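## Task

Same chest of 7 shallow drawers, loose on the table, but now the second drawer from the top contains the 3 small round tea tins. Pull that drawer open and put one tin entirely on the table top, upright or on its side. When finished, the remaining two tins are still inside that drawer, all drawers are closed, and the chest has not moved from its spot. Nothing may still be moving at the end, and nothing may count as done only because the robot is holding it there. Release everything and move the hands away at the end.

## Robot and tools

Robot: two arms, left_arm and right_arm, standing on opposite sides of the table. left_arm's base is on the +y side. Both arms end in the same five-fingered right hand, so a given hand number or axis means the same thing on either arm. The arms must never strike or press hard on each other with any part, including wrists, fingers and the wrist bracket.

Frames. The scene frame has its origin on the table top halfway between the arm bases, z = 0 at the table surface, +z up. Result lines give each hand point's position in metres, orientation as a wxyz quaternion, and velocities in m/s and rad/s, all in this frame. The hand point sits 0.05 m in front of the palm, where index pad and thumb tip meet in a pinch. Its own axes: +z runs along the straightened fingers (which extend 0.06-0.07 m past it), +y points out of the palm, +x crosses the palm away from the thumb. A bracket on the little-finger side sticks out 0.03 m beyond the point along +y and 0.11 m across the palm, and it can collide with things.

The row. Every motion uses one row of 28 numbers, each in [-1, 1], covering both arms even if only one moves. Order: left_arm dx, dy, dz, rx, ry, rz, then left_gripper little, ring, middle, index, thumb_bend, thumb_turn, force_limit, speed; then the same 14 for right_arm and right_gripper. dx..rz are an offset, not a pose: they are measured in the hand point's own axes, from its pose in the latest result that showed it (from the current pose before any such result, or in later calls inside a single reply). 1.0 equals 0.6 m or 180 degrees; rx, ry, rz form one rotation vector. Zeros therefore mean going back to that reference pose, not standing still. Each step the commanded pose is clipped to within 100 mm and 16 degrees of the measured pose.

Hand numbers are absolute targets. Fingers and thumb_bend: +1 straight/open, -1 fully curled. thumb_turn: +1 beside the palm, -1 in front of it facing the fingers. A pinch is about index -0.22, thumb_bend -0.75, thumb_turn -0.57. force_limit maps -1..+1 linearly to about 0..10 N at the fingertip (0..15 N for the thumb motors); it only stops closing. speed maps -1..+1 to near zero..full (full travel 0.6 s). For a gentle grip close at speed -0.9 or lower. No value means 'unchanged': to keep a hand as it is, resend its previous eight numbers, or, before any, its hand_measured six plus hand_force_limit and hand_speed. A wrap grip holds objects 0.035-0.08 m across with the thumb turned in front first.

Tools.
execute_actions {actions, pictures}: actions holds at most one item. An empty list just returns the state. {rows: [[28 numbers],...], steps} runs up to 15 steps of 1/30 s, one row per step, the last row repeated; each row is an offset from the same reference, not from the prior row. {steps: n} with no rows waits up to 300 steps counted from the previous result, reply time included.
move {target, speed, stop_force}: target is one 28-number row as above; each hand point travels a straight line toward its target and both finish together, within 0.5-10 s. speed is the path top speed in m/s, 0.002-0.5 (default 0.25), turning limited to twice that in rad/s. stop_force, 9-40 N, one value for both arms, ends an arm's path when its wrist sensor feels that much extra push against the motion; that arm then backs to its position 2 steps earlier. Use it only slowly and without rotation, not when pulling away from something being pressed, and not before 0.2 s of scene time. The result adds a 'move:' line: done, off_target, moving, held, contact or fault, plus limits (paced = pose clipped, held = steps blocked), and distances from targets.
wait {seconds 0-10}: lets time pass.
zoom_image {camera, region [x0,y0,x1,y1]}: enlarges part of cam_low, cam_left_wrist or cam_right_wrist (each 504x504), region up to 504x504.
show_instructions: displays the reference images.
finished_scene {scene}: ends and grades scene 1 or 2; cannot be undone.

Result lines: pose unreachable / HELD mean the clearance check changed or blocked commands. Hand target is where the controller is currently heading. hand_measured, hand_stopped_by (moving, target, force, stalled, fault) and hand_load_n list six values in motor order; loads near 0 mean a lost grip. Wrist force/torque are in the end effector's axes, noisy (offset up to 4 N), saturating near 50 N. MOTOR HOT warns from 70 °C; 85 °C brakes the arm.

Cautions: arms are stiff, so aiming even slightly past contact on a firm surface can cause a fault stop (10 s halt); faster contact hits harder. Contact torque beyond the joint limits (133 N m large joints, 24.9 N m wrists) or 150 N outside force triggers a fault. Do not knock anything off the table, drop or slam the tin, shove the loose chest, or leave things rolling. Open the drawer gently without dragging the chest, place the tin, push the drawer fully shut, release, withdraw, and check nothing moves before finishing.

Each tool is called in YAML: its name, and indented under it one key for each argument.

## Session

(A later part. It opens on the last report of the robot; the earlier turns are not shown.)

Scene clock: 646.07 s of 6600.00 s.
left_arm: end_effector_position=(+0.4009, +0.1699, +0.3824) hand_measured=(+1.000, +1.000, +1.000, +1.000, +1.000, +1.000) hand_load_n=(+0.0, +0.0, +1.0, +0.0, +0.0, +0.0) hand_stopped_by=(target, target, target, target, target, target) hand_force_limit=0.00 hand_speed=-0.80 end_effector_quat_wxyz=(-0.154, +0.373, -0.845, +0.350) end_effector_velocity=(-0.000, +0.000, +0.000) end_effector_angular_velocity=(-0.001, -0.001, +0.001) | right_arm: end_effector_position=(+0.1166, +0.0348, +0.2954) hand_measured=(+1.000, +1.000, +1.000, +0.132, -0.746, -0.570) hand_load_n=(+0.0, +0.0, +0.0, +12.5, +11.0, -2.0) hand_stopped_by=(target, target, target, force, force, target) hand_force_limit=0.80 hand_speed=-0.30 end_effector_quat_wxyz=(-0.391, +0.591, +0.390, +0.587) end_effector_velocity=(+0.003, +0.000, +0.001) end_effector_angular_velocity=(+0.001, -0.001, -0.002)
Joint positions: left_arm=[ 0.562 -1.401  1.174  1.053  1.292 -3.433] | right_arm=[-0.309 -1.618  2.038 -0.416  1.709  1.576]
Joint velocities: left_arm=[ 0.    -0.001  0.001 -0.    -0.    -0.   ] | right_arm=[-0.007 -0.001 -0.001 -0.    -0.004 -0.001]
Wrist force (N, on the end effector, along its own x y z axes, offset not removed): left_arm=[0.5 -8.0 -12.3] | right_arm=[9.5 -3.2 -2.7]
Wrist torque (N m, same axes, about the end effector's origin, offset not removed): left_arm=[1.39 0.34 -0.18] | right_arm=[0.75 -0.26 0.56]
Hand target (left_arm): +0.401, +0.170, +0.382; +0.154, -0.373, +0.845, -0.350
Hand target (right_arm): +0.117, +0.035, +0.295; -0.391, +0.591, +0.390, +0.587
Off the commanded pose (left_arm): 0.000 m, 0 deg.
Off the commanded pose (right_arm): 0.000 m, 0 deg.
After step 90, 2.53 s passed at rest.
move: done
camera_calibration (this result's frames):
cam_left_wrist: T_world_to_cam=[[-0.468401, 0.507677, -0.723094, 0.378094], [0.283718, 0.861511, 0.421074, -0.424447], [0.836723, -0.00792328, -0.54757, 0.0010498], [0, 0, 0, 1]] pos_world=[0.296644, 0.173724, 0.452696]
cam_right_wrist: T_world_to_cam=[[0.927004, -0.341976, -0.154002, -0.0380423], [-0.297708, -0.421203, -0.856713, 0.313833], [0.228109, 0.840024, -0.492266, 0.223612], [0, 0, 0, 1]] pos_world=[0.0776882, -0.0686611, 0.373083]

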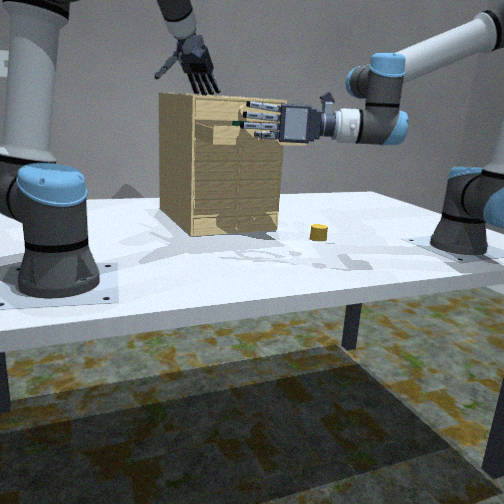

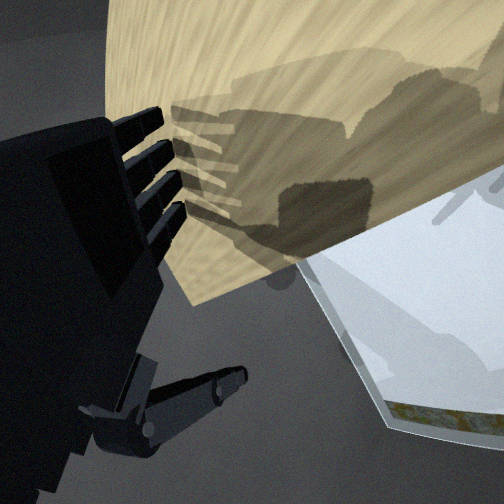

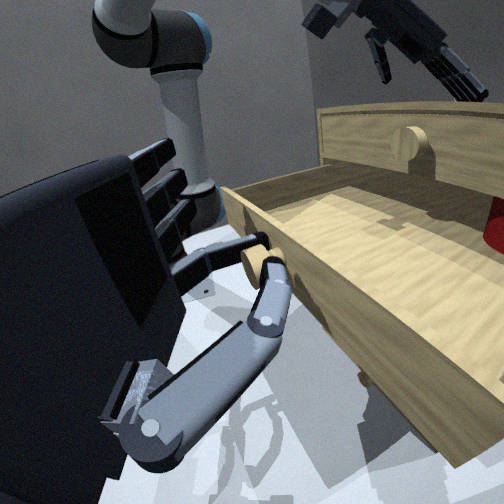

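execute_actions:
  actions:
    - {"rows": [[0,0,0,0,0,0,1,1,1,1,1,1,0,-0.8, 0.0033,0,0,0,0,0,1,1,1,-0.1,-0.9,-0.57,0.8,-0.3]], "steps": 10}
  pictures: false

move:
  target: [0,0,0,0,0,0,1,1,1,1,1,1,0,-0.8, 0.002,0.0755,0.0353,0,0,0,1,1,1,-0.1,-0.9,-0.57,0.8,-0.3]
  speed: 0.04
  stop_force: 18

Scene clock: 659.97 s of 6600.00 s.
left_arm: end_effector_position=(+0.4009, +0.1699, +0.3824) hand_measured=(+1.000, +1.000, +1.000, +1.000, +1.000, +1.000) hand_load_n=(+0.0, +0.0, +1.0, +0.0, +0.0, +0.0) hand_stopped_by=(target, target, target, target, target, target) hand_force_limit=0.00 hand_speed=-0.80 end_effector_quat_wxyz=(-0.154, +0.373, -0.845, +0.350) end_effector_velocity=(-0.000, -0.000, -0.000) end_effector_angular_velocity=(+0.001, +0.001, -0.001) | right_arm: end_effector_position=(+0.1167, +0.0347, +0.2971) hand_measured=(+1.000, +1.000, +1.000, +0.132, -0.746, -0.570) hand_load_n=(+0.0, +0.0, +0.0, +11.5, +12.0, -1.5) hand_stopped_by=(target, target, target, force, force, target) hand_force_limit=0.80 hand_speed=-0.30 end_effector_quat_wxyz=(-0.391, +0.591, +0.390, +0.587) end_effector_velocity=(+0.000, -0.001, +0.000) end_effector_angular_velocity=(-0.002, -0.001, +0.000)
Joint positions: left_arm=[ 0.562 -1.401  1.174  1.053  1.292 -3.433] | right_arm=[-0.309 -1.62   2.035 -0.411  1.709  1.576]
Joint velocities: left_arm=[-0.     0.001 -0.001  0.001  0.001  0.   ] | right_arm=[-0.001 -0.001  0.001  0.002 -0.001 -0.002]
Wrist force (N, on the end effector, along its own x y z axes, offset not removed): left_arm=[1.0 -8.6 -13.1] | right_arm=[2.9 1.1 -0.5]
Wrist torque (N m, same axes, about the end effector's origin, offset not removed): left_arm=[1.36 0.20 -0.21] | right_arm=[0.03 -0.17 0.38]
Hand target (left_arm): +0.401, +0.170, +0.382; +0.154, -0.373, +0.845, -0.350
Hand target (right_arm): +0.117, +0.035, +0.297; -0.391, +0.591, +0.390, +0.587
Off the commanded pose (left_arm): 0.000 m, 0 deg.
Off the commanded pose (right_arm): 0.000 m, 0 deg.
Steps of this call (steps 1 to 90: nothing new was sent; then 10.57 s passed at rest; steps 91 to 100: all 10 steps of this action). Readings (end_effector_position | what the end effector reports):
91: left_arm (+0.4009, +0.1699, +0.3824) | right_arm (+0.1168, +0.0348, +0.2954) | left_arm hand_measured=(+1.000, +1.000, +1.000, +1.000, +1.000, +1.000) hand_load_n=(+0.0, +0.0, +1.0, +0.0, +0.0, +0.0) hand_stopped_by=(target, target, target, target, target, target) hand_force_limit=0.00 hand_speed=-0.80 | right_arm hand_measured=(+1.000, +1.000, +1.000, +0.132, -0.746, -0.570) hand_load_n=(+0.0, +0.0, +0.0, +12.5, +11.0, -2.0) hand_stopped_by=(target, target, target, force, force, target) hand_force_limit=0.80 hand_speed=-0.30
92: left_arm (+0.4009, +0.1699, +0.3824) | right_arm (+0.1168, +0.0347, +0.2957) | left_arm hand_measured=(+1.000, +1.000, +1.000, +1.000, +1.000, +1.000) hand_load_n=(+0.0, +0.0, +1.0, +0.0, +0.0, +0.0) hand_stopped_by=(target, target, target, target, target, target) hand_force_limit=0.00 hand_speed=-0.80 | right_arm hand_measured=(+1.000, +1.000, +1.000, +0.132, -0.746, -0.570) hand_load_n=(+0.0, +0.0, +0.0, +12.5, +11.0, -2.0) hand_stopped_by=(target, target, target, force, force, target) hand_force_limit=0.80 hand_speed=-0.30
94: left_arm (+0.4009, +0.1699, +0.3824) | right_arm (+0.1168, +0.0347, +0.2963) | left_arm hand_measured=(+1.000, +1.000, +1.000, +1.000, +1.000, +1.000) hand_load_n=(+0.0, +0.0, +1.0, +0.0, +0.0, +0.0) hand_stopped_by=(target, target, target, target, target, target) hand_force_limit=0.00 hand_speed=-0.80 | right_arm hand_measured=(+1.000, +1.000, +1.000, +0.132, -0.746, -0.570) hand_load_n=(+0.0, +0.0, +0.0, +12.0, +11.5, -1.5) hand_stopped_by=(target, target, target, force, force, target) hand_force_limit=0.80 hand_speed=-0.30
98: left_arm (+0.4009, +0.1699, +0.3824) | right_arm (+0.1168, +0.0347, +0.2970) | left_arm hand_measured=(+1.000, +1.000, +1.000, +1.000, +1.000, +1.000) hand_load_n=(+0.0, +0.0, +1.0, +0.0, +0.0, +0.0) hand_stopped_by=(target, target, target, target, target, target) hand_force_limit=0.00 hand_speed=-0.80 | right_arm hand_measured=(+1.000, +1.000, +1.000, +0.132, -0.746, -0.570) hand_load_n=(+0.0, +0.0, +0.0, +11.5, +12.0, -1.5) hand_stopped_by=(target, target, target, force, force, target) hand_force_limit=0.80 hand_speed=-0.30
100: the state above

Scene clock: 661.80 s of 6600.00 s.
left_arm: end_effector_position=(+0.4009, +0.1699, +0.3824) hand_measured=(+1.000, +1.000, +1.000, +1.000, +1.000, +1.000) hand_load_n=(+0.0, +0.0, +1.0, +0.0, +0.0, +0.0) hand_stopped_by=(target, target, target, target, target, target) hand_force_limit=0.00 hand_speed=-0.80 end_effector_quat_wxyz=(-0.154, +0.373, -0.845, +0.350) end_effector_velocity=(-0.000, +0.000, -0.000) end_effector_angular_velocity=(+0.002, +0.001, +0.000) | right_arm: end_effector_position=(+0.1665, +0.0366, +0.2982) hand_measured=(+1.000, +1.000, +1.000, +0.132, -0.746, -0.570) hand_load_n=(+0.0, +0.0, +0.0, +11.5, +11.5, -1.5) hand_stopped_by=(target, target, target, force, force, target) hand_force_limit=0.80 hand_speed=-0.30 end_effector_quat_wxyz=(-0.391, +0.591, +0.390, +0.587) end_effector_velocity=(+0.001, +0.000, -0.001) end_effector_angular_velocity=(+0.000, +0.002, +0.002)
Joint positions: left_arm=[ 0.562 -1.401  1.174  1.053  1.292 -3.433] | right_arm=[-0.447 -1.623  2.035 -0.408  1.571  1.575]
Joint velocities: left_arm=[ 0.     0.     0.     0.001 -0.     0.   ] | right_arm=[-0.005  0.     0.001 -0.    -0.007  0.002]
Wrist force (N, on the end effector, along its own x y z axes, offset not removed): left_arm=[1.1 -9.4 -13.1] | right_arm=[2.6 -1.7 -0.1]
Wrist torque (N m, same axes, about the end effector's origin, offset not removed): left_arm=[1.27 0.15 -0.20] | right_arm=[0.13 -0.22 0.34]
Hand target (left_arm): +0.401, +0.170, +0.382; +0.154, -0.373, +0.845, -0.350
Hand target (right_arm): +0.167, +0.037, +0.298; -0.391, +0.591, +0.390, +0.587
Off the commanded pose (left_arm): 0.000 m, 0 deg.
Off the commanded pose (right_arm): 0.000 m, 0 deg.
move: done
camera_calibration (this result's frames):
cam_left_wrist: T_world_to_cam=[[-0.468401, 0.507677, -0.723094, 0.378094], [0.283718, 0.861511, 0.421073, -0.424447], [0.836723, -0.00792377, -0.54757, 0.00105003], [0, 0, 0, 1]] pos_world=[0.296644, 0.173724, 0.452696]
cam_right_wrist: T_world_to_cam=[[0.92699, -0.34204, -0.153943, -0.0832236], [-0.297697, -0.421234, -0.856702, 0.331818], [0.228181, 0.839982, -0.492304, 0.212111], [0, 0, 0, 1]] pos_world=[0.127529, -0.0668619, 0.375881]

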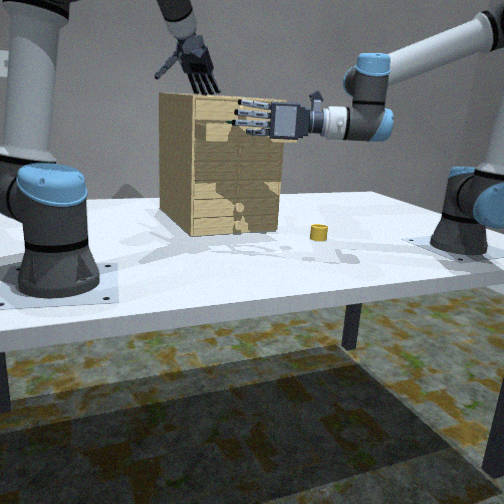

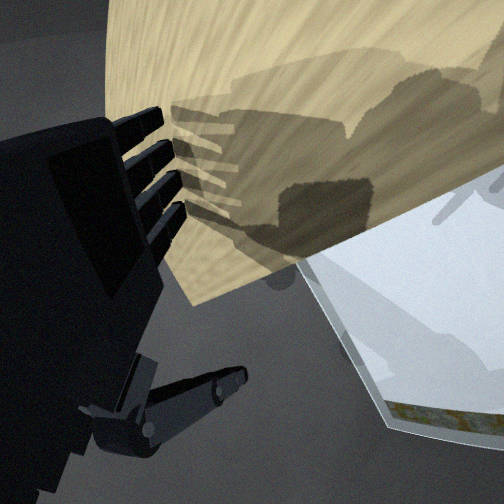

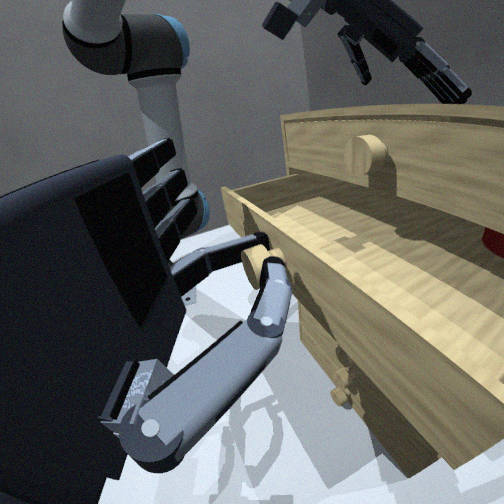

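move:
  target: [0,0,0,0,0,0,1,1,1,1,1,1,0,-0.8, 0.0017,0.1058,0.0494,0,0,0,1,1,1,-0.1,-0.9,-0.57,0.8,-0.3]
  speed: 0.04
  stop_force: 16

Scene clock: 667.77 s of 6600.00 s.
left_arm: end_effector_position=(+0.4009, +0.1699, +0.3824) hand_measured=(+1.000, +1.000, +1.000, +1.000, +1.000, +1.000) hand_load_n=(+0.0, +0.0, +1.0, +0.0, +0.0, +0.0) hand_stopped_by=(target, target, target, target, target, target) hand_force_limit=0.00 hand_speed=-0.80 end_effector_quat_wxyz=(-0.154, +0.373, -0.845, +0.350) end_effector_velocity=(+0.000, -0.001, +0.000) end_effector_angular_velocity=(-0.002, -0.001, +0.001) | right_arm: end_effector_position=(+0.2363, +0.0391, +0.2987) hand_measured=(+1.000, +1.000, +1.000, +0.132, -0.746, -0.570) hand_load_n=(+0.0, +0.0, +0.0, +11.5, +11.5, -1.0) hand_stopped_by=(target, target, target, force, force, target) hand_force_limit=0.80 hand_speed=-0.30 end_effector_quat_wxyz=(-0.391, +0.591, +0.390, +0.587) end_effector_velocity=(+0.002, +0.001, +0.001) end_effector_angular_velocity=(+0.000, -0.002, +0.001)
Joint positions: left_arm=[ 0.562 -1.401  1.174  1.053  1.292 -3.433] | right_arm=[-0.624 -1.596  2.008 -0.408  1.394  1.575]
Joint velocities: left_arm=[-0.     0.001 -0.001 -0.002 -0.001 -0.   ] | right_arm=[-0.004  0.001 -0.004  0.001 -0.005 -0.001]
Wrist force (N, on the end effector, along its own x y z axes, offset not removed): left_arm=[-0.1 -10.2 -13.2] | right_arm=[-2.5 1.1 -0.1]
Wrist torque (N m, same axes, about the end effector's origin, offset not removed): left_arm=[1.14 0.25 -0.30] | right_arm=[0.58 0.18 0.44]
Hand target (left_arm): +0.401, +0.170, +0.382; +0.154, -0.373, +0.845, -0.350
Hand target (right_arm): +0.237, +0.039, +0.299; -0.391, +0.591, +0.390, +0.587
Off the commanded pose (left_arm): 0.000 m, 0 deg.
Off the commanded pose (right_arm): 0.000 m, 0 deg.
After step 90, 0.87 s passed at rest.
move: done
camera_calibration (this result's frames):
cam_left_wrist: T_world_to_cam=[[-0.468401, 0.507677, -0.723094, 0.378094], [0.283718, 0.861511, 0.421074, -0.424447], [0.836723, -0.00792353, -0.54757, 0.00104993], [0, 0, 0, 1]] pos_world=[0.296644, 0.173724, 0.452696]
cam_right_wrist: T_world_to_cam=[[0.926992, -0.342067, -0.153872, -0.147084], [-0.297652, -0.421255, -0.856708, 0.354112], [0.228232, 0.839961, -0.492317, 0.194324], [0, 0, 0, 1]] pos_world=[0.197397, -0.0643659, 0.376407]

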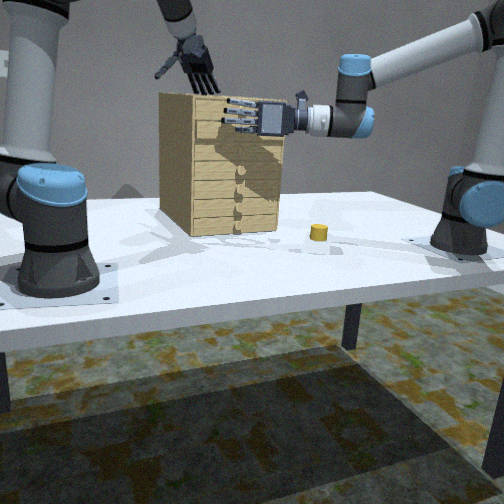

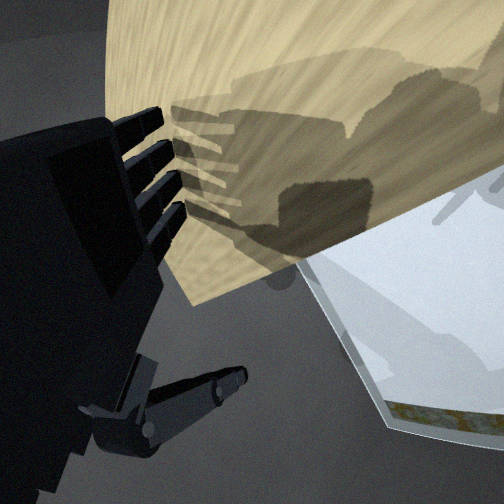

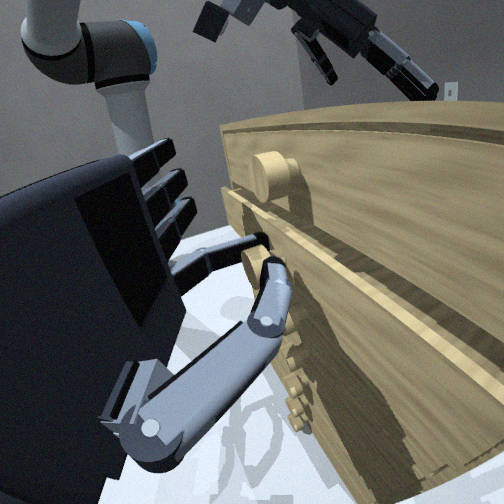

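move:
  target: [0,0,0,0,0,0,1,1,1,1,1,1,0,-0.8, -0.0005,0.0378,0.0176,0,0,0,1,1,1,-0.1,-0.9,-0.57,0.8,-0.3]
  speed: 0.008
  stop_force: 11

Scene clock: 678.67 s of 6600.00 s.
left_arm: end_effector_position=(+0.4009, +0.1699, +0.3824) hand_measured=(+1.000, +1.000, +1.000, +1.000, +1.000, +1.000) hand_load_n=(+0.0, +0.0, +1.0, +0.0, +0.0, +0.0) hand_stopped_by=(target, target, target, target, target, target) hand_force_limit=0.00 hand_speed=-0.80 end_effector_quat_wxyz=(-0.154, +0.373, -0.845, +0.350) end_effector_velocity=(-0.000, +0.000, -0.000) end_effector_angular_velocity=(+0.001, +0.000, -0.000) | right_arm: end_effector_position=(+0.2521, +0.0397, +0.2984) hand_measured=(+1.000, +1.000, +1.000, +0.132, -0.746, -0.570) hand_load_n=(+0.0, +0.0, +0.0, +10.5, +10.5, -1.5) hand_stopped_by=(target, target, target, force, force, target) hand_force_limit=0.80 hand_speed=-0.30 end_effector_quat_wxyz=(-0.391, +0.591, +0.390, +0.587) end_effector_velocity=(-0.002, -0.001, +0.001) end_effector_angular_velocity=(+0.001, -0.001, -0.004)
Joint positions: left_arm=[ 0.562 -1.401  1.174  1.053  1.292 -3.433] | right_arm=[-0.66  -1.585  1.998 -0.409  1.358  1.575]
Joint velocities: left_arm=[-0.    -0.     0.001  0.001 -0.     0.   ] | right_arm=[ 0.005 -0.003  0.001  0.     0.009  0.   ]
Wrist force (N, on the end effector, along its own x y z axes, offset not removed): left_arm=[-0.1 -8.8 -11.2] | right_arm=[3.1 -14.2 -15.9]
Wrist torque (N m, same axes, about the end effector's origin, offset not removed): left_arm=[1.28 -0.03 -0.24] | right_arm=[1.33 -0.39 0.57]
Hand target (left_arm): +0.401, +0.170, +0.382; +0.154, -0.373, +0.845, -0.350
Hand target (right_arm): +0.252, +0.040, +0.298; -0.391, +0.591, +0.390, +0.587
Off the commanded pose (left_arm): 0.000 m, 0 deg.
Off the commanded pose (right_arm): 0.009 m, 0 deg.
After step 90, 5.57 s passed at rest.
move: contact (right_arm)
camera_calibration (this result's frames):
cam_left_wrist: T_world_to_cam=[[-0.468401, 0.507677, -0.723094, 0.378094], [0.283718, 0.861511, 0.421074, -0.424447], [0.836723, -0.0079235, -0.54757, 0.00104992], [0, 0, 0, 1]] pos_world=[0.296644, 0.173724, 0.452696]
cam_right_wrist: T_world_to_cam=[[0.927086, -0.341809, -0.153876, -0.161577], [-0.297545, -0.421364, -0.856691, 0.358798], [0.227987, 0.840012, -0.492344, 0.190094], [0, 0, 0, 1]] pos_world=[0.213216, -0.0637252, 0.376108]

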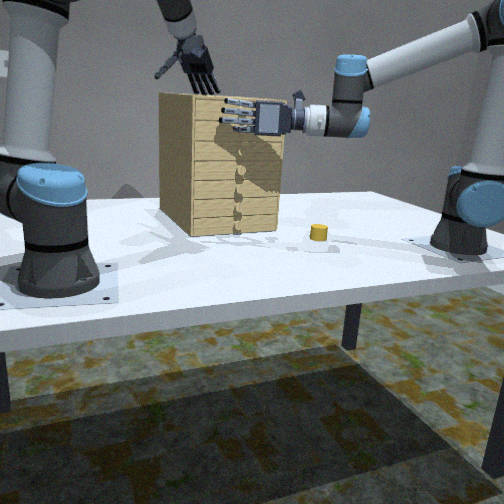

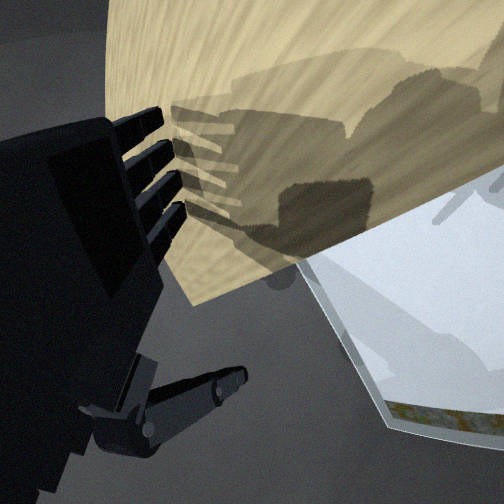

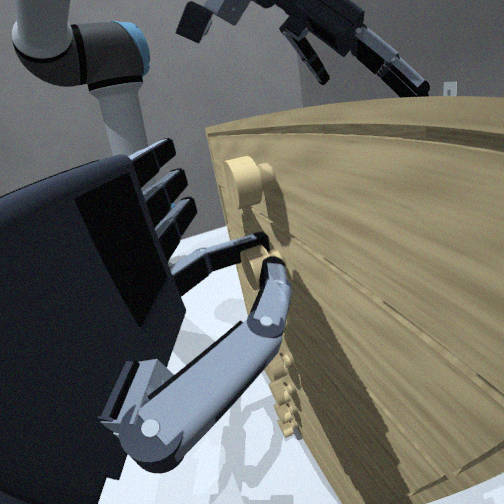

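execute_actions:
  actions:
    - {"rows": [[0,0,0,0,0,0,1,1,1,1,1,1,0,-0.8, 0,-0.002,-0.001,0,0,0,1,1,1,0.55,-0.5,-0.57,0.5,-0.2]], "steps": 15}

Scene clock: 683.07 s of 6600.00 s.
left_arm: end_effector_position=(+0.4009, +0.1699, +0.3824) hand_measured=(+1.000, +1.000, +1.000, +1.000, +1.000, +1.000) hand_load_n=(+0.0, +0.0, +1.0, +0.0, +0.0, +0.0) hand_stopped_by=(target, target, target, target, target, target) hand_force_limit=0.00 hand_speed=-0.80 end_effector_quat_wxyz=(-0.154, +0.373, -0.845, +0.350) end_effector_velocity=(+0.000, +0.000, -0.000) end_effector_angular_velocity=(+0.001, -0.001, -0.001) | right_arm: end_effector_position=(+0.2508, +0.0396, +0.2984) hand_measured=(+1.000, +1.000, +1.000, +0.550, -0.500, -0.570) hand_load_n=(+0.0, +0.0, +0.0, +0.0, +0.0, +0.0) hand_stopped_by=(target, target, target, moving, moving, target) hand_force_limit=0.50 hand_speed=-0.20 end_effector_quat_wxyz=(-0.391, +0.591, +0.390, +0.587) end_effector_velocity=(-0.000, +0.001, +0.001) end_effector_angular_velocity=(+0.002, -0.001, +0.001)
Joint positions: left_arm=[ 0.562 -1.401  1.174  1.053  1.292 -3.433] | right_arm=[-0.657 -1.586  1.999 -0.409  1.361  1.575]
Joint velocities: left_arm=[-0.    -0.001  0.001 -0.001 -0.001  0.001] | right_arm=[ 0.001 -0.    -0.002  0.     0.     0.   ]
Wrist force (N, on the end effector, along its own x y z axes, offset not removed): left_arm=[0.5 -7.7 -12.0] | right_arm=[2.4 0.7 -3.9]
Wrist torque (N m, same axes, about the end effector's origin, offset not removed): left_arm=[1.44 0.13 -0.20] | right_arm=[0.21 -0.39 0.25]
Hand target (left_arm): +0.401, +0.170, +0.382; +0.154, -0.373, +0.845, -0.350
Hand target (right_arm): +0.251, +0.040, +0.298; -0.391, +0.591, +0.390, +0.587
Off the commanded pose (left_arm): 0.000 m, 0 deg.
Off the commanded pose (right_arm): 0.000 m, 0 deg.
Steps of this call (steps 1 to 90: nothing new was sent; then 0.90 s passed at rest; steps 91 to 105: all 15 steps of this action). Readings (end_effector_position | what the end effector reports):
91: left_arm (+0.4009, +0.1699, +0.3824) | right_arm (+0.2517, +0.0397, +0.2984) | left_arm hand_measured=(+1.000, +1.000, +1.000, +1.000, +1.000, +1.000) hand_load_n=(+0.0, +0.0, +1.0, +0.0, +0.0, +0.0) hand_stopped_by=(target, target, target, target, target, target) hand_force_limit=0.00 hand_speed=-0.80 | right_arm hand_measured=(+1.000, +1.000, +1.000, +0.132, -0.746, -0.570) hand_load_n=(+0.0, +0.0, +0.0, +11.0, +10.5, -1.0) hand_stopped_by=(target, target, target, moving, moving, target) hand_force_limit=0.50 hand_speed=-0.20
92: left_arm (+0.4009, +0.1699, +0.3824) | right_arm (+0.2515, +0.0397, +0.2984) | left_arm hand_measured=(+1.000, +1.000, +1.000, +1.000, +1.000, +1.000) hand_load_n=(+0.0, +0.0, +1.0, +0.0, +0.0, +0.0) hand_stopped_by=(target, target, target, target, target, target) hand_force_limit=0.00 hand_speed=-0.80 | right_arm hand_measured=(+1.000, +1.000, +1.000, +0.132, -0.746, -0.570) hand_load_n=(+0.0, +0.0, +0.0, +11.0, +11.0, -1.0) hand_stopped_by=(target, target, target, moving, moving, target) hand_force_limit=0.50 hand_speed=-0.20
94: left_arm (+0.4009, +0.1699, +0.3824) | right_arm (+0.2512, +0.0397, +0.2984) | left_arm hand_measured=(+1.000, +1.000, +1.000, +1.000, +1.000, +1.000) hand_load_n=(+0.0, +0.0, +1.0, +0.0, +0.0, +0.0) hand_stopped_by=(target, target, target, target, target, target) hand_force_limit=0.00 hand_speed=-0.80 | right_arm hand_measured=(+1.000, +1.000, +1.000, +0.170, -0.726, -0.570) hand_load_n=(+0.0, +0.0, +0.0, +0.5, +3.5, +0.0) hand_stopped_by=(target, target, target, moving, moving, target) hand_force_limit=0.50 hand_speed=-0.20
98: left_arm (+0.4009, +0.1699, +0.3824) | right_arm (+0.2509, +0.0396, +0.2984) | left_arm hand_measured=(+1.000, +1.000, +1.000, +1.000, +1.000, +1.000) hand_load_n=(+0.0, +0.0, +1.0, +0.0, +0.0, +0.0) hand_stopped_by=(target, target, target, target, target, target) hand_force_limit=0.00 hand_speed=-0.80 | right_arm hand_measured=(+1.000, +1.000, +1.000, +0.348, -0.616, -0.570) hand_load_n=(+0.0, +0.0, +0.0, +0.0, +0.0, +0.0) hand_stopped_by=(target, target, target, moving, moving, target) hand_force_limit=0.50 hand_speed=-0.20
105: the state above
camera_calibration (this result's frames):
cam_left_wrist: T_world_to_cam=[[-0.468401, 0.507677, -0.723094, 0.378094], [0.283718, 0.861511, 0.421074, -0.424447], [0.836723, -0.00792374, -0.54757, 0.00105011], [0, 0, 0, 1]] pos_world=[0.296644, 0.173724, 0.452696]
cam_right_wrist: T_world_to_cam=[[0.927089, -0.341813, -0.153851, -0.160387], [-0.297518, -0.42134, -0.856712, 0.358391], [0.228012, 0.840022, -0.492315, 0.190459], [0, 0, 0, 1]] pos_world=[0.211894, -0.0638077, 0.376129]

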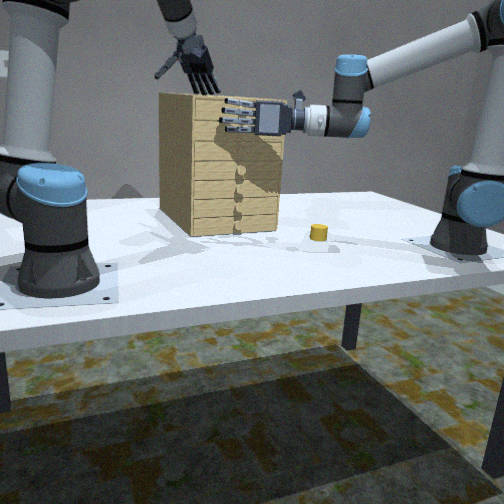

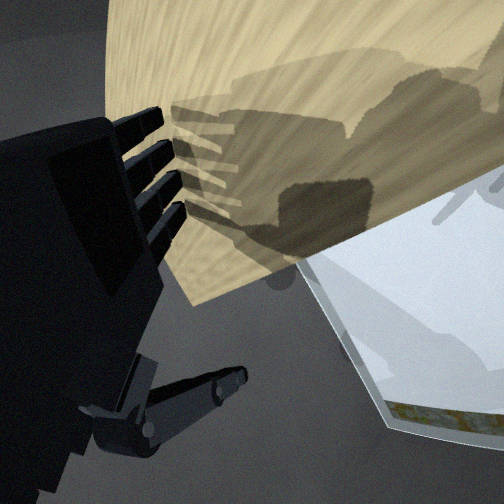

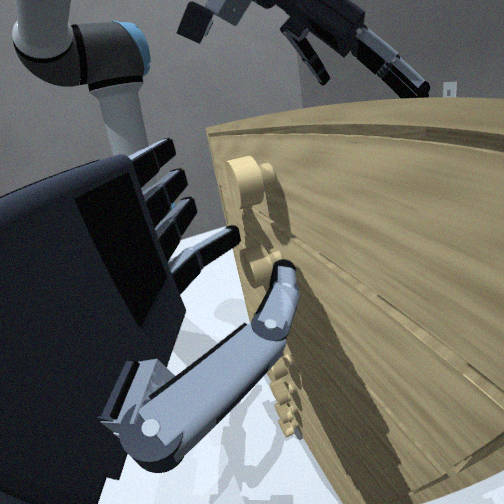

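move:
  target: [0,-0.0707,-0.0707,0,0,0,1,1,1,1,1,1,0,-0.8, 0,-0.121,-0.056,0,0,0,1,1,1,0.55,-0.5,-0.57,0.5,-0.2]
  speed: 0.1

Scene clock: 688.37 s of 6600.00 s.
left_arm: end_effector_position=(+0.4008, +0.1698, +0.4422) hand_measured=(+1.000, +1.000, +1.000, +1.000, +1.000, +1.000) hand_load_n=(+0.0, +0.0, +0.0, +0.0, +0.0, +0.0) hand_stopped_by=(target, target, target, target, target, target) hand_force_limit=0.00 hand_speed=-0.80 end_effector_quat_wxyz=(-0.154, +0.373, -0.845, +0.350) end_effector_velocity=(+0.000, -0.000, +0.002) end_effector_angular_velocity=(-0.000, +0.001, +0.001) | right_arm: end_effector_position=(+0.1710, +0.0370, +0.2990) hand_measured=(+1.000, +1.000, +1.000, +0.550, -0.500, -0.570) hand_load_n=(+0.0, +0.0, +0.0, +0.0, +0.0, +0.0) hand_stopped_by=(target, target, target, target, target, target) hand_force_limit=0.50 hand_speed=-0.20 end_effector_quat_wxyz=(-0.391, +0.591, +0.390, +0.587) end_effector_velocity=(-0.002, +0.000, +0.001) end_effector_angular_velocity=(+0.002, -0.000, -0.002)
Joint positions: left_arm=[ 0.562 -1.351  0.953  1.224  1.292 -3.433] | right_arm=[-0.459 -1.622  2.032 -0.406  1.559  1.575]
Joint velocities: left_arm=[ 0.001  0.004 -0.01   0.006  0.001 -0.001] | right_arm=[ 0.006  0.    -0.001 -0.001  0.007  0.   ]
Wrist force (N, on the end effector, along its own x y z axes, offset not removed): left_arm=[-0.7 -0.5 2.1] | right_arm=[2.1 0.0 0.0]
Wrist torque (N m, same axes, about the end effector's origin, offset not removed): left_arm=[-0.10 -0.03 -0.08] | right_arm=[0.00 -0.41 0.22]
Hand target (left_arm): +0.401, +0.170, +0.442; +0.154, -0.373, +0.845, -0.350
Hand target (right_arm): +0.171, +0.037, +0.299; -0.391, +0.591, +0.390, +0.587
Off the commanded pose (left_arm): 0.000 m, 0 deg.
Off the commanded pose (right_arm): 0.000 m, 0 deg.
After step 90, 1.03 s passed at rest.
move: done
camera_calibration (this result's frames):
cam_left_wrist: T_world_to_cam=[[-0.468265, 0.507699, -0.723167, 0.42131], [0.28378, 0.861497, 0.42106, -0.449573], [0.836778, -0.00805243, -0.547483, 0.0337716], [0, 0, 0, 1]] pos_world=[0.296605, 0.173679, 0.512464]
cam_right_wrist: T_world_to_cam=[[0.927099, -0.341739, -0.153952, -0.0872072], [-0.297568, -0.421328, -0.856701, 0.334034], [0.227904, 0.840058, -0.492303, 0.21113], [0, 0, 0, 1]] pos_world=[0.13213, -0.0664255, 0.376682]

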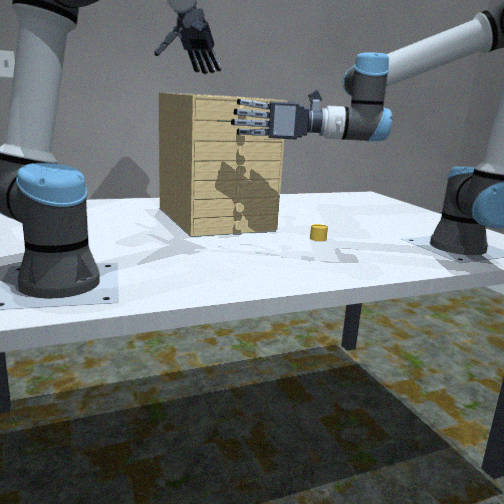

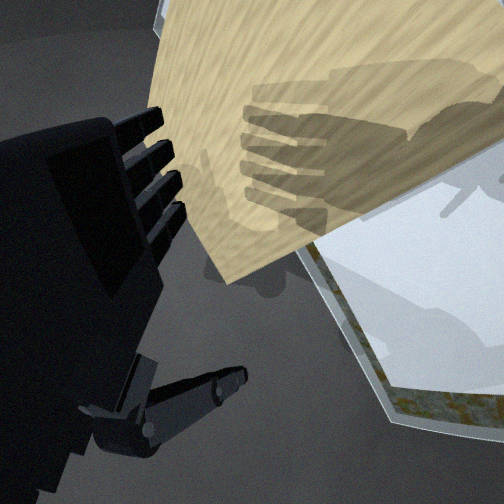

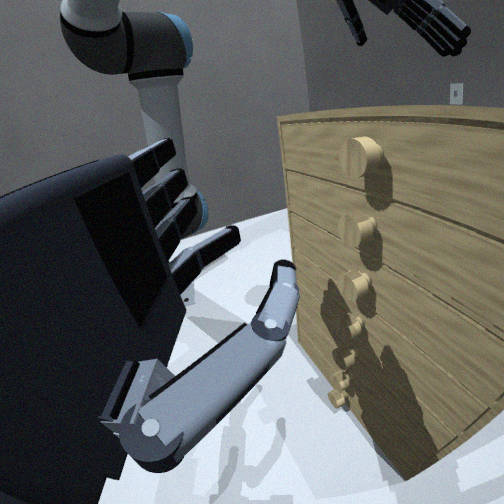

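zoom_image:
  camera: "cam_right_wrist"
  region: [260, 90, 504, 420]

move:
  target: [-0.05,0.05,-0.16,0,0,0,1,1,1,1,1,1,0,-0.8, 0,0.06,-0.2,0,0,0,1,1,1,0.55,-0.5,-0.57,0.5,-0.2]
  speed: 0.2

Region (260, 90, 504, 420) of cam_right_wrist's 504x504 image, scaled by 1.527, with more detail than that image has; it fills the left 373 columns of this view, and the rest is white.

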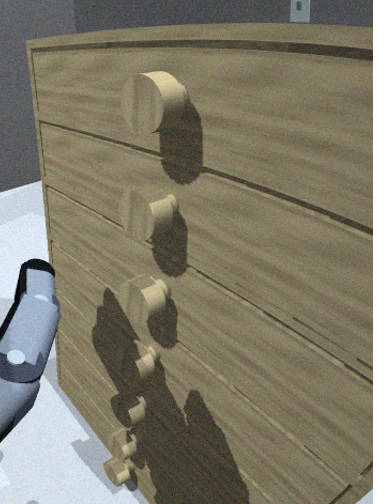

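Scene clock: 693.27 s of 6600.00 s.
left_arm: end_effector_position=(+0.3554, +0.2519, +0.4890) hand_measured=(+1.000, +1.000, +1.000, +1.000, +1.000, +1.000) hand_load_n=(+0.0, +0.0, +0.0, +0.0, +0.0, +0.0) hand_stopped_by=(target, target, target, target, target, target) hand_force_limit=0.00 hand_speed=-0.80 end_effector_quat_wxyz=(-0.154, +0.373, -0.845, +0.350) end_effector_velocity=(-0.001, +0.001, +0.001) end_effector_angular_velocity=(+0.001, +0.000, -0.000) | right_arm: end_effector_position=(+0.1574, -0.0874, +0.2993) hand_measured=(+1.000, +1.000, +1.000, +0.550, -0.500, -0.570) hand_load_n=(+0.0, +0.0, +0.0, +0.0, +0.0, +0.0) hand_stopped_by=(target, target, target, target, target, target) hand_force_limit=0.50 hand_speed=-0.20 end_effector_quat_wxyz=(-0.391, +0.591, +0.390, +0.587) end_effector_velocity=(-0.001, -0.002, +0.000) end_effector_angular_velocity=(+0.000, +0.001, +0.005)
Joint positions: left_arm=[ 0.538 -1.539  1.038  1.333  1.275 -3.452] | right_arm=[-0.638 -1.998  2.304 -0.303  1.38   1.575]
Joint velocities: left_arm=[-0.001 -0.003  0.002  0.003 -0.    -0.   ] | right_arm=[-0.006 -0.01   0.004  0.007 -0.01   0.001]
Wrist force (N, on the end effector, along its own x y z axes, offset not removed): left_arm=[-0.2 -0.6 -0.1] | right_arm=[4.1 -1.2 0.5]
Wrist torque (N m, same axes, about the end effector's origin, offset not removed): left_arm=[0.01 -0.11 -0.15] | right_arm=[-0.16 -0.64 0.25]
Hand target (left_arm): +0.355, +0.252, +0.489; +0.154, -0.373, +0.845, -0.350
Hand target (right_arm): +0.157, -0.088, +0.299; -0.391, +0.591, +0.390, +0.587
Off the commanded pose (left_arm): 0.000 m, 0 deg.
Off the commanded pose (right_arm): 0.000 m, 0 deg.
After step 90, 0.67 s passed at rest.
move: done
camera_calibration (this result's frames):
cam_left_wrist: T_world_to_cam=[[-0.468312, 0.507689, -0.723143, 0.392171], [0.283814, 0.861503, 0.421026, -0.52711], [0.83674, -0.00806721, -0.547541, 0.0981043], [0, 0, 0, 1]] pos_world=[0.251172, 0.255797, 0.559239]
cam_right_wrist: T_world_to_cam=[[0.927042, -0.341939, -0.153851, -0.117113], [-0.297575, -0.421298, -0.856713, 0.277848], [0.228126, 0.839991, -0.492314, 0.31883], [0, 0, 0, 1]] pos_world=[0.118515, -0.190803, 0.376983]

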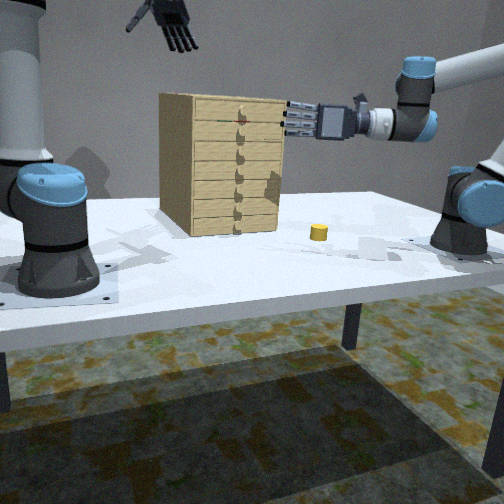

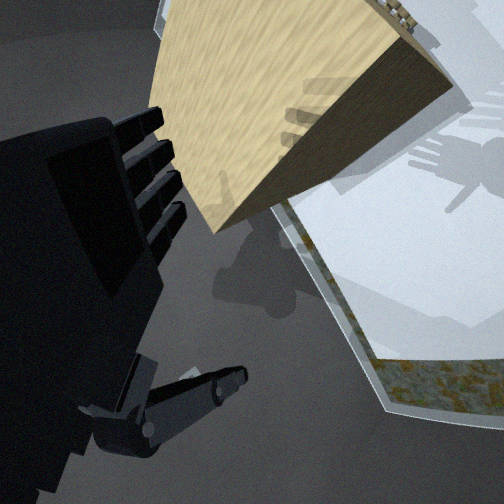

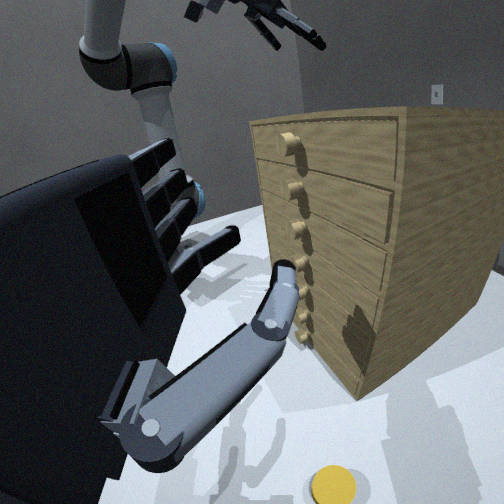

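zoom_image:
  camera: "cam_low"
  region: [180, 85, 300, 175]

zoom_image:
  camera: "cam_right_wrist"
  region: [240, 100, 420, 300]

Region (180, 85, 300, 175) of cam_low's 504x504 image, scaled by 4.200, with more detail than that image has; it fills the top 378 rows of this view, and the rest is white.

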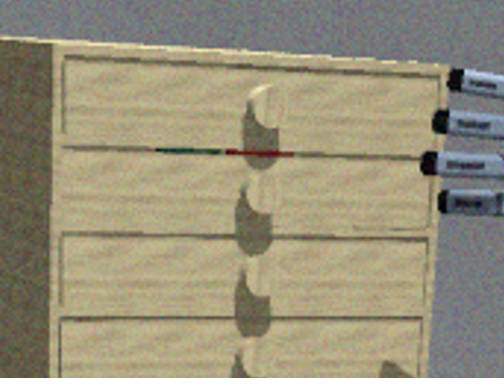

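Region (240, 100, 420, 300) of cam_right_wrist's 504x504 image, scaled by 2.520, with more detail than that image has; it fills the left 454 columns of this view, and the rest is white.

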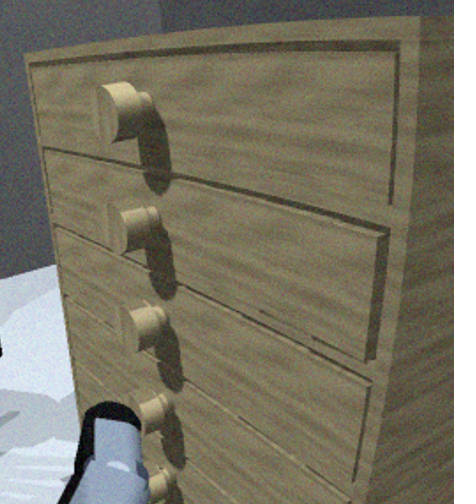

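move:
  target: [0.0503,0.009,0.2184,0,0,0,1,1,1,1,1,1,0,-0.8, -0.0055,-0.004,0.2432,0,0,0,1,1,1,-0.22,-0.75,-0.57,0.5,0.0]
  speed: 0.15

Scene clock: 793.57 s of 6600.00 s.
left_arm: end_effector_position=(+0.4005, +0.1699, +0.3924) hand_measured=(+1.000, +1.000, +1.000, +1.000, +1.000, +1.000) hand_load_n=(+0.0, +0.0, +0.0, +0.0, +0.0, +0.0) hand_stopped_by=(target, target, target, target, target, target) hand_force_limit=0.00 hand_speed=-0.80 end_effector_quat_wxyz=(-0.154, +0.373, -0.845, +0.350) end_effector_velocity=(+0.000, -0.001, -0.001) end_effector_angular_velocity=(+0.002, +0.001, -0.001) | right_arm: end_effector_position=(+0.2120, +0.0478, +0.2953) hand_measured=(+1.000, +1.000, +1.000, -0.220, -0.750, -0.570) hand_load_n=(+0.0, +0.0, +0.0, +1.5, +0.5, +0.0) hand_stopped_by=(target, target, target, target, target, target) hand_force_limit=0.50 hand_speed=0.00 end_effector_quat_wxyz=(-0.391, +0.591, +0.390, +0.587) end_effector_velocity=(+0.000, +0.002, +0.000) end_effector_angular_velocity=(+0.002, +0.000, +0.001)
Joint positions: left_arm=[ 0.562 -1.395  1.141  1.081  1.291 -3.434] | right_arm=[-0.552 -1.581  2.003 -0.418  1.466  1.575]
Joint velocities: left_arm=[ 0.     0.003  0.    -0.001  0.001  0.001] | right_arm=[ 0.002  0.005 -0.006 -0.001  0.001  0.001]
Wrist force (N, on the end effector, along its own x y z axes, offset not removed): left_arm=[-1.2 0.1 0.9] | right_arm=[1.9 3.2 -0.1]
Wrist torque (N m, same axes, about the end effector's origin, offset not removed): left_arm=[0.03 0.10 -0.19] | right_arm=[0.54 -0.11 0.29]
Hand target (left_arm): +0.401, +0.170, +0.392; +0.154, -0.373, +0.845, -0.350
Hand target (right_arm): +0.212, +0.048, +0.295; -0.391, +0.591, +0.390, +0.587
Off the commanded pose (left_arm): 0.000 m, 0 deg.
Off the commanded pose (right_arm): 0.000 m, 0 deg.
After step 90, 95.77 s passed at rest.
move: done
camera_calibration (this result's frames):
cam_left_wrist: T_world_to_cam=[[-0.468275, 0.50771, -0.723152, 0.385156], [0.283788, 0.861491, 0.421068, -0.428614], [0.836769, -0.008046, -0.547497, 0.00680257], [0, 0, 0, 1]] pos_world=[0.296302, 0.173754, 0.462726]
cam_right_wrist: T_world_to_cam=[[0.927052, -0.341886, -0.153911, -0.122088], [-0.297561, -0.421149, -0.856791, 0.347705], [0.228106, 0.840088, -0.492159, 0.190829], [0, 0, 0, 1]] pos_world=[0.173116, -0.0556174, 0.373038]

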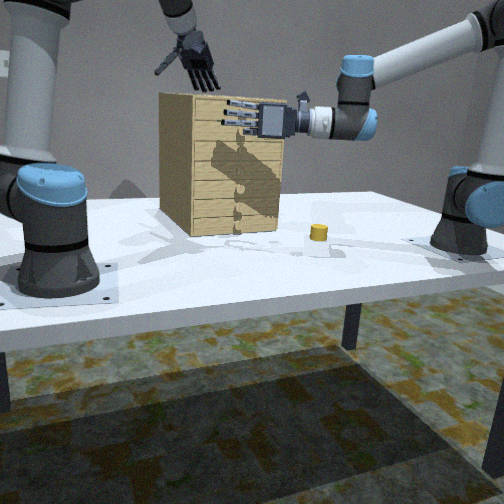

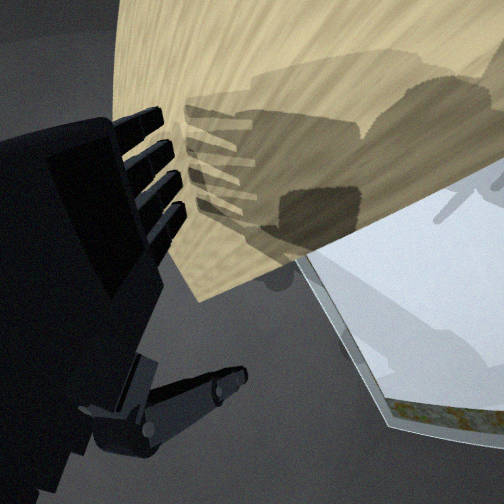

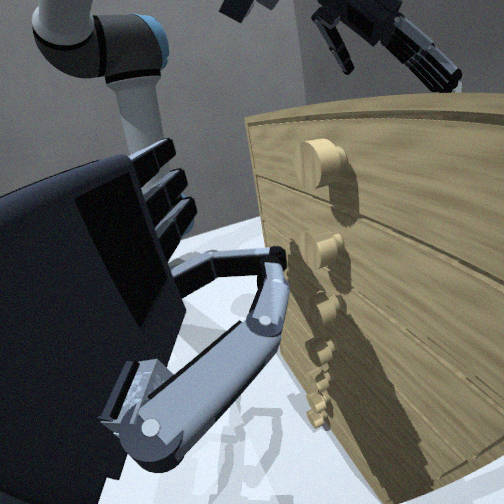

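move:
  target: [0,0.0118,0.0118,0,0,0,1,1,1,1,1,1,0,-0.8, 0,0.0211,0.0099,0,0,0,1,1,1,-0.22,-0.75,-0.57,0.5,0.0]
  speed: 0.02

Scene clock: 799.03 s of 6600.00 s.
left_arm: end_effector_position=(+0.4006, +0.1699, +0.3826) hand_measured=(+1.000, +1.000, +1.000, +1.000, +1.000, +1.000) hand_load_n=(+0.0, +0.0, +0.5, +0.0, +0.0, +0.0) hand_stopped_by=(target, target, target, target, target, target) hand_force_limit=0.00 hand_speed=-0.80 end_effector_quat_wxyz=(-0.154, +0.373, -0.845, +0.350) end_effector_velocity=(+0.000, -0.000, -0.002) end_effector_angular_velocity=(+0.002, +0.000, -0.001) | right_arm: end_effector_position=(+0.2258, +0.0484, +0.2952) hand_measured=(+1.000, +1.000, +1.000, -0.220, -0.750, -0.570) hand_load_n=(+0.0, +0.0, +0.0, +1.5, +0.5, +0.0) hand_stopped_by=(target, target, target, target, target, target) hand_force_limit=0.50 hand_speed=0.00 end_effector_quat_wxyz=(-0.391, +0.591, +0.390, +0.587) end_effector_velocity=(+0.003, +0.000, +0.001) end_effector_angular_velocity=(+0.001, -0.001, -0.002)
Joint positions: left_arm=[ 0.562 -1.401  1.174  1.053  1.291 -3.434] | right_arm=[-0.585 -1.574  1.996 -0.418  1.433  1.575]
Joint velocities: left_arm=[ 0.     0.001  0.006 -0.005  0.     0.001] | right_arm=[-0.006  0.001 -0.003 -0.    -0.004 -0.   ]
Wrist force (N, on the end effector, along its own x y z axes, offset not removed): left_arm=[-0.7 -7.3 -9.3] | right_arm=[-0.6 1.1 -0.4]
Wrist torque (N m, same axes, about the end effector's origin, offset not removed): left_arm=[0.76 0.26 -0.24] | right_arm=[0.14 0.14 0.15]
Hand target (left_arm): +0.401, +0.170, +0.382; +0.154, -0.373, +0.845, -0.350
Hand target (right_arm): +0.226, +0.048, +0.295; -0.391, +0.591, +0.390, +0.587
Off the commanded pose (left_arm): 0.000 m, 0 deg.
Off the commanded pose (right_arm): 0.000 m, 0 deg.
After step 90, 1.47 s passed at rest.
move: done
camera_calibration (this result's frames):
cam_left_wrist: T_world_to_cam=[[-0.468233, 0.507617, -0.723245, 0.378093], [0.283773, 0.861544, 0.420968, -0.424449], [0.836798, -0.00812608, -0.547452, 0.00140135], [0, 0, 0, 1]] pos_world=[0.29631, 0.173767, 0.452901]
cam_right_wrist: T_world_to_cam=[[0.927049, -0.341902, -0.153896, -0.134716], [-0.297556, -0.421151, -0.856792, 0.351946], [0.228125, 0.84008, -0.492163, 0.187194], [0, 0, 0, 1]] pos_world=[0.186908, -0.0550948, 0.372942]

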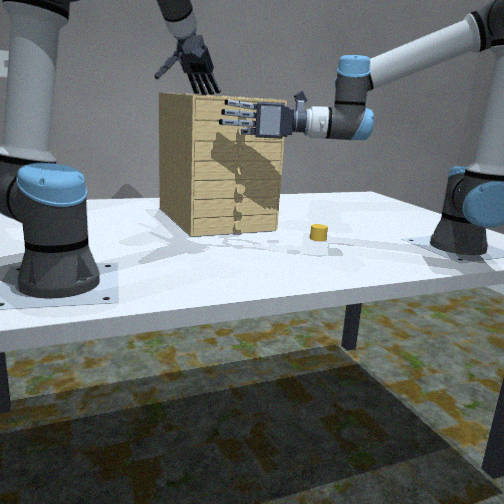

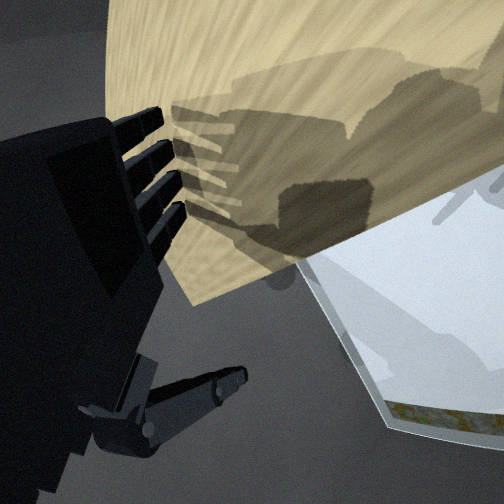

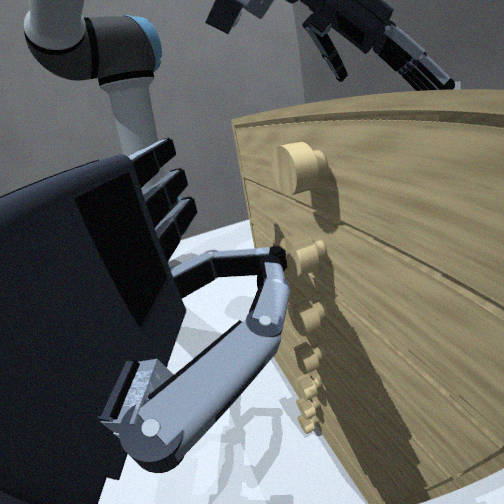

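zoom_image:
  camera: "cam_right_wrist"
  region: [220, 120, 380, 320]

Region (220, 120, 380, 320) of cam_right_wrist's 504x504 image, scaled by 2.520, with more detail than that image has; it fills the left 403 columns of this view, and the rest is white.

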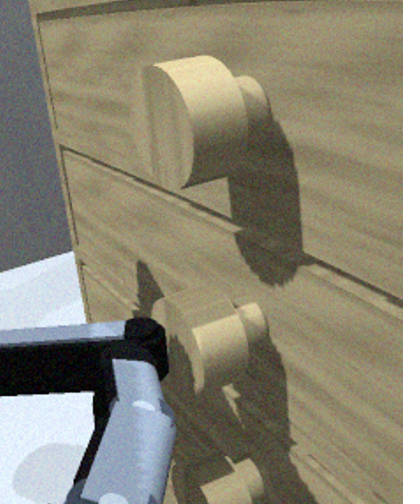

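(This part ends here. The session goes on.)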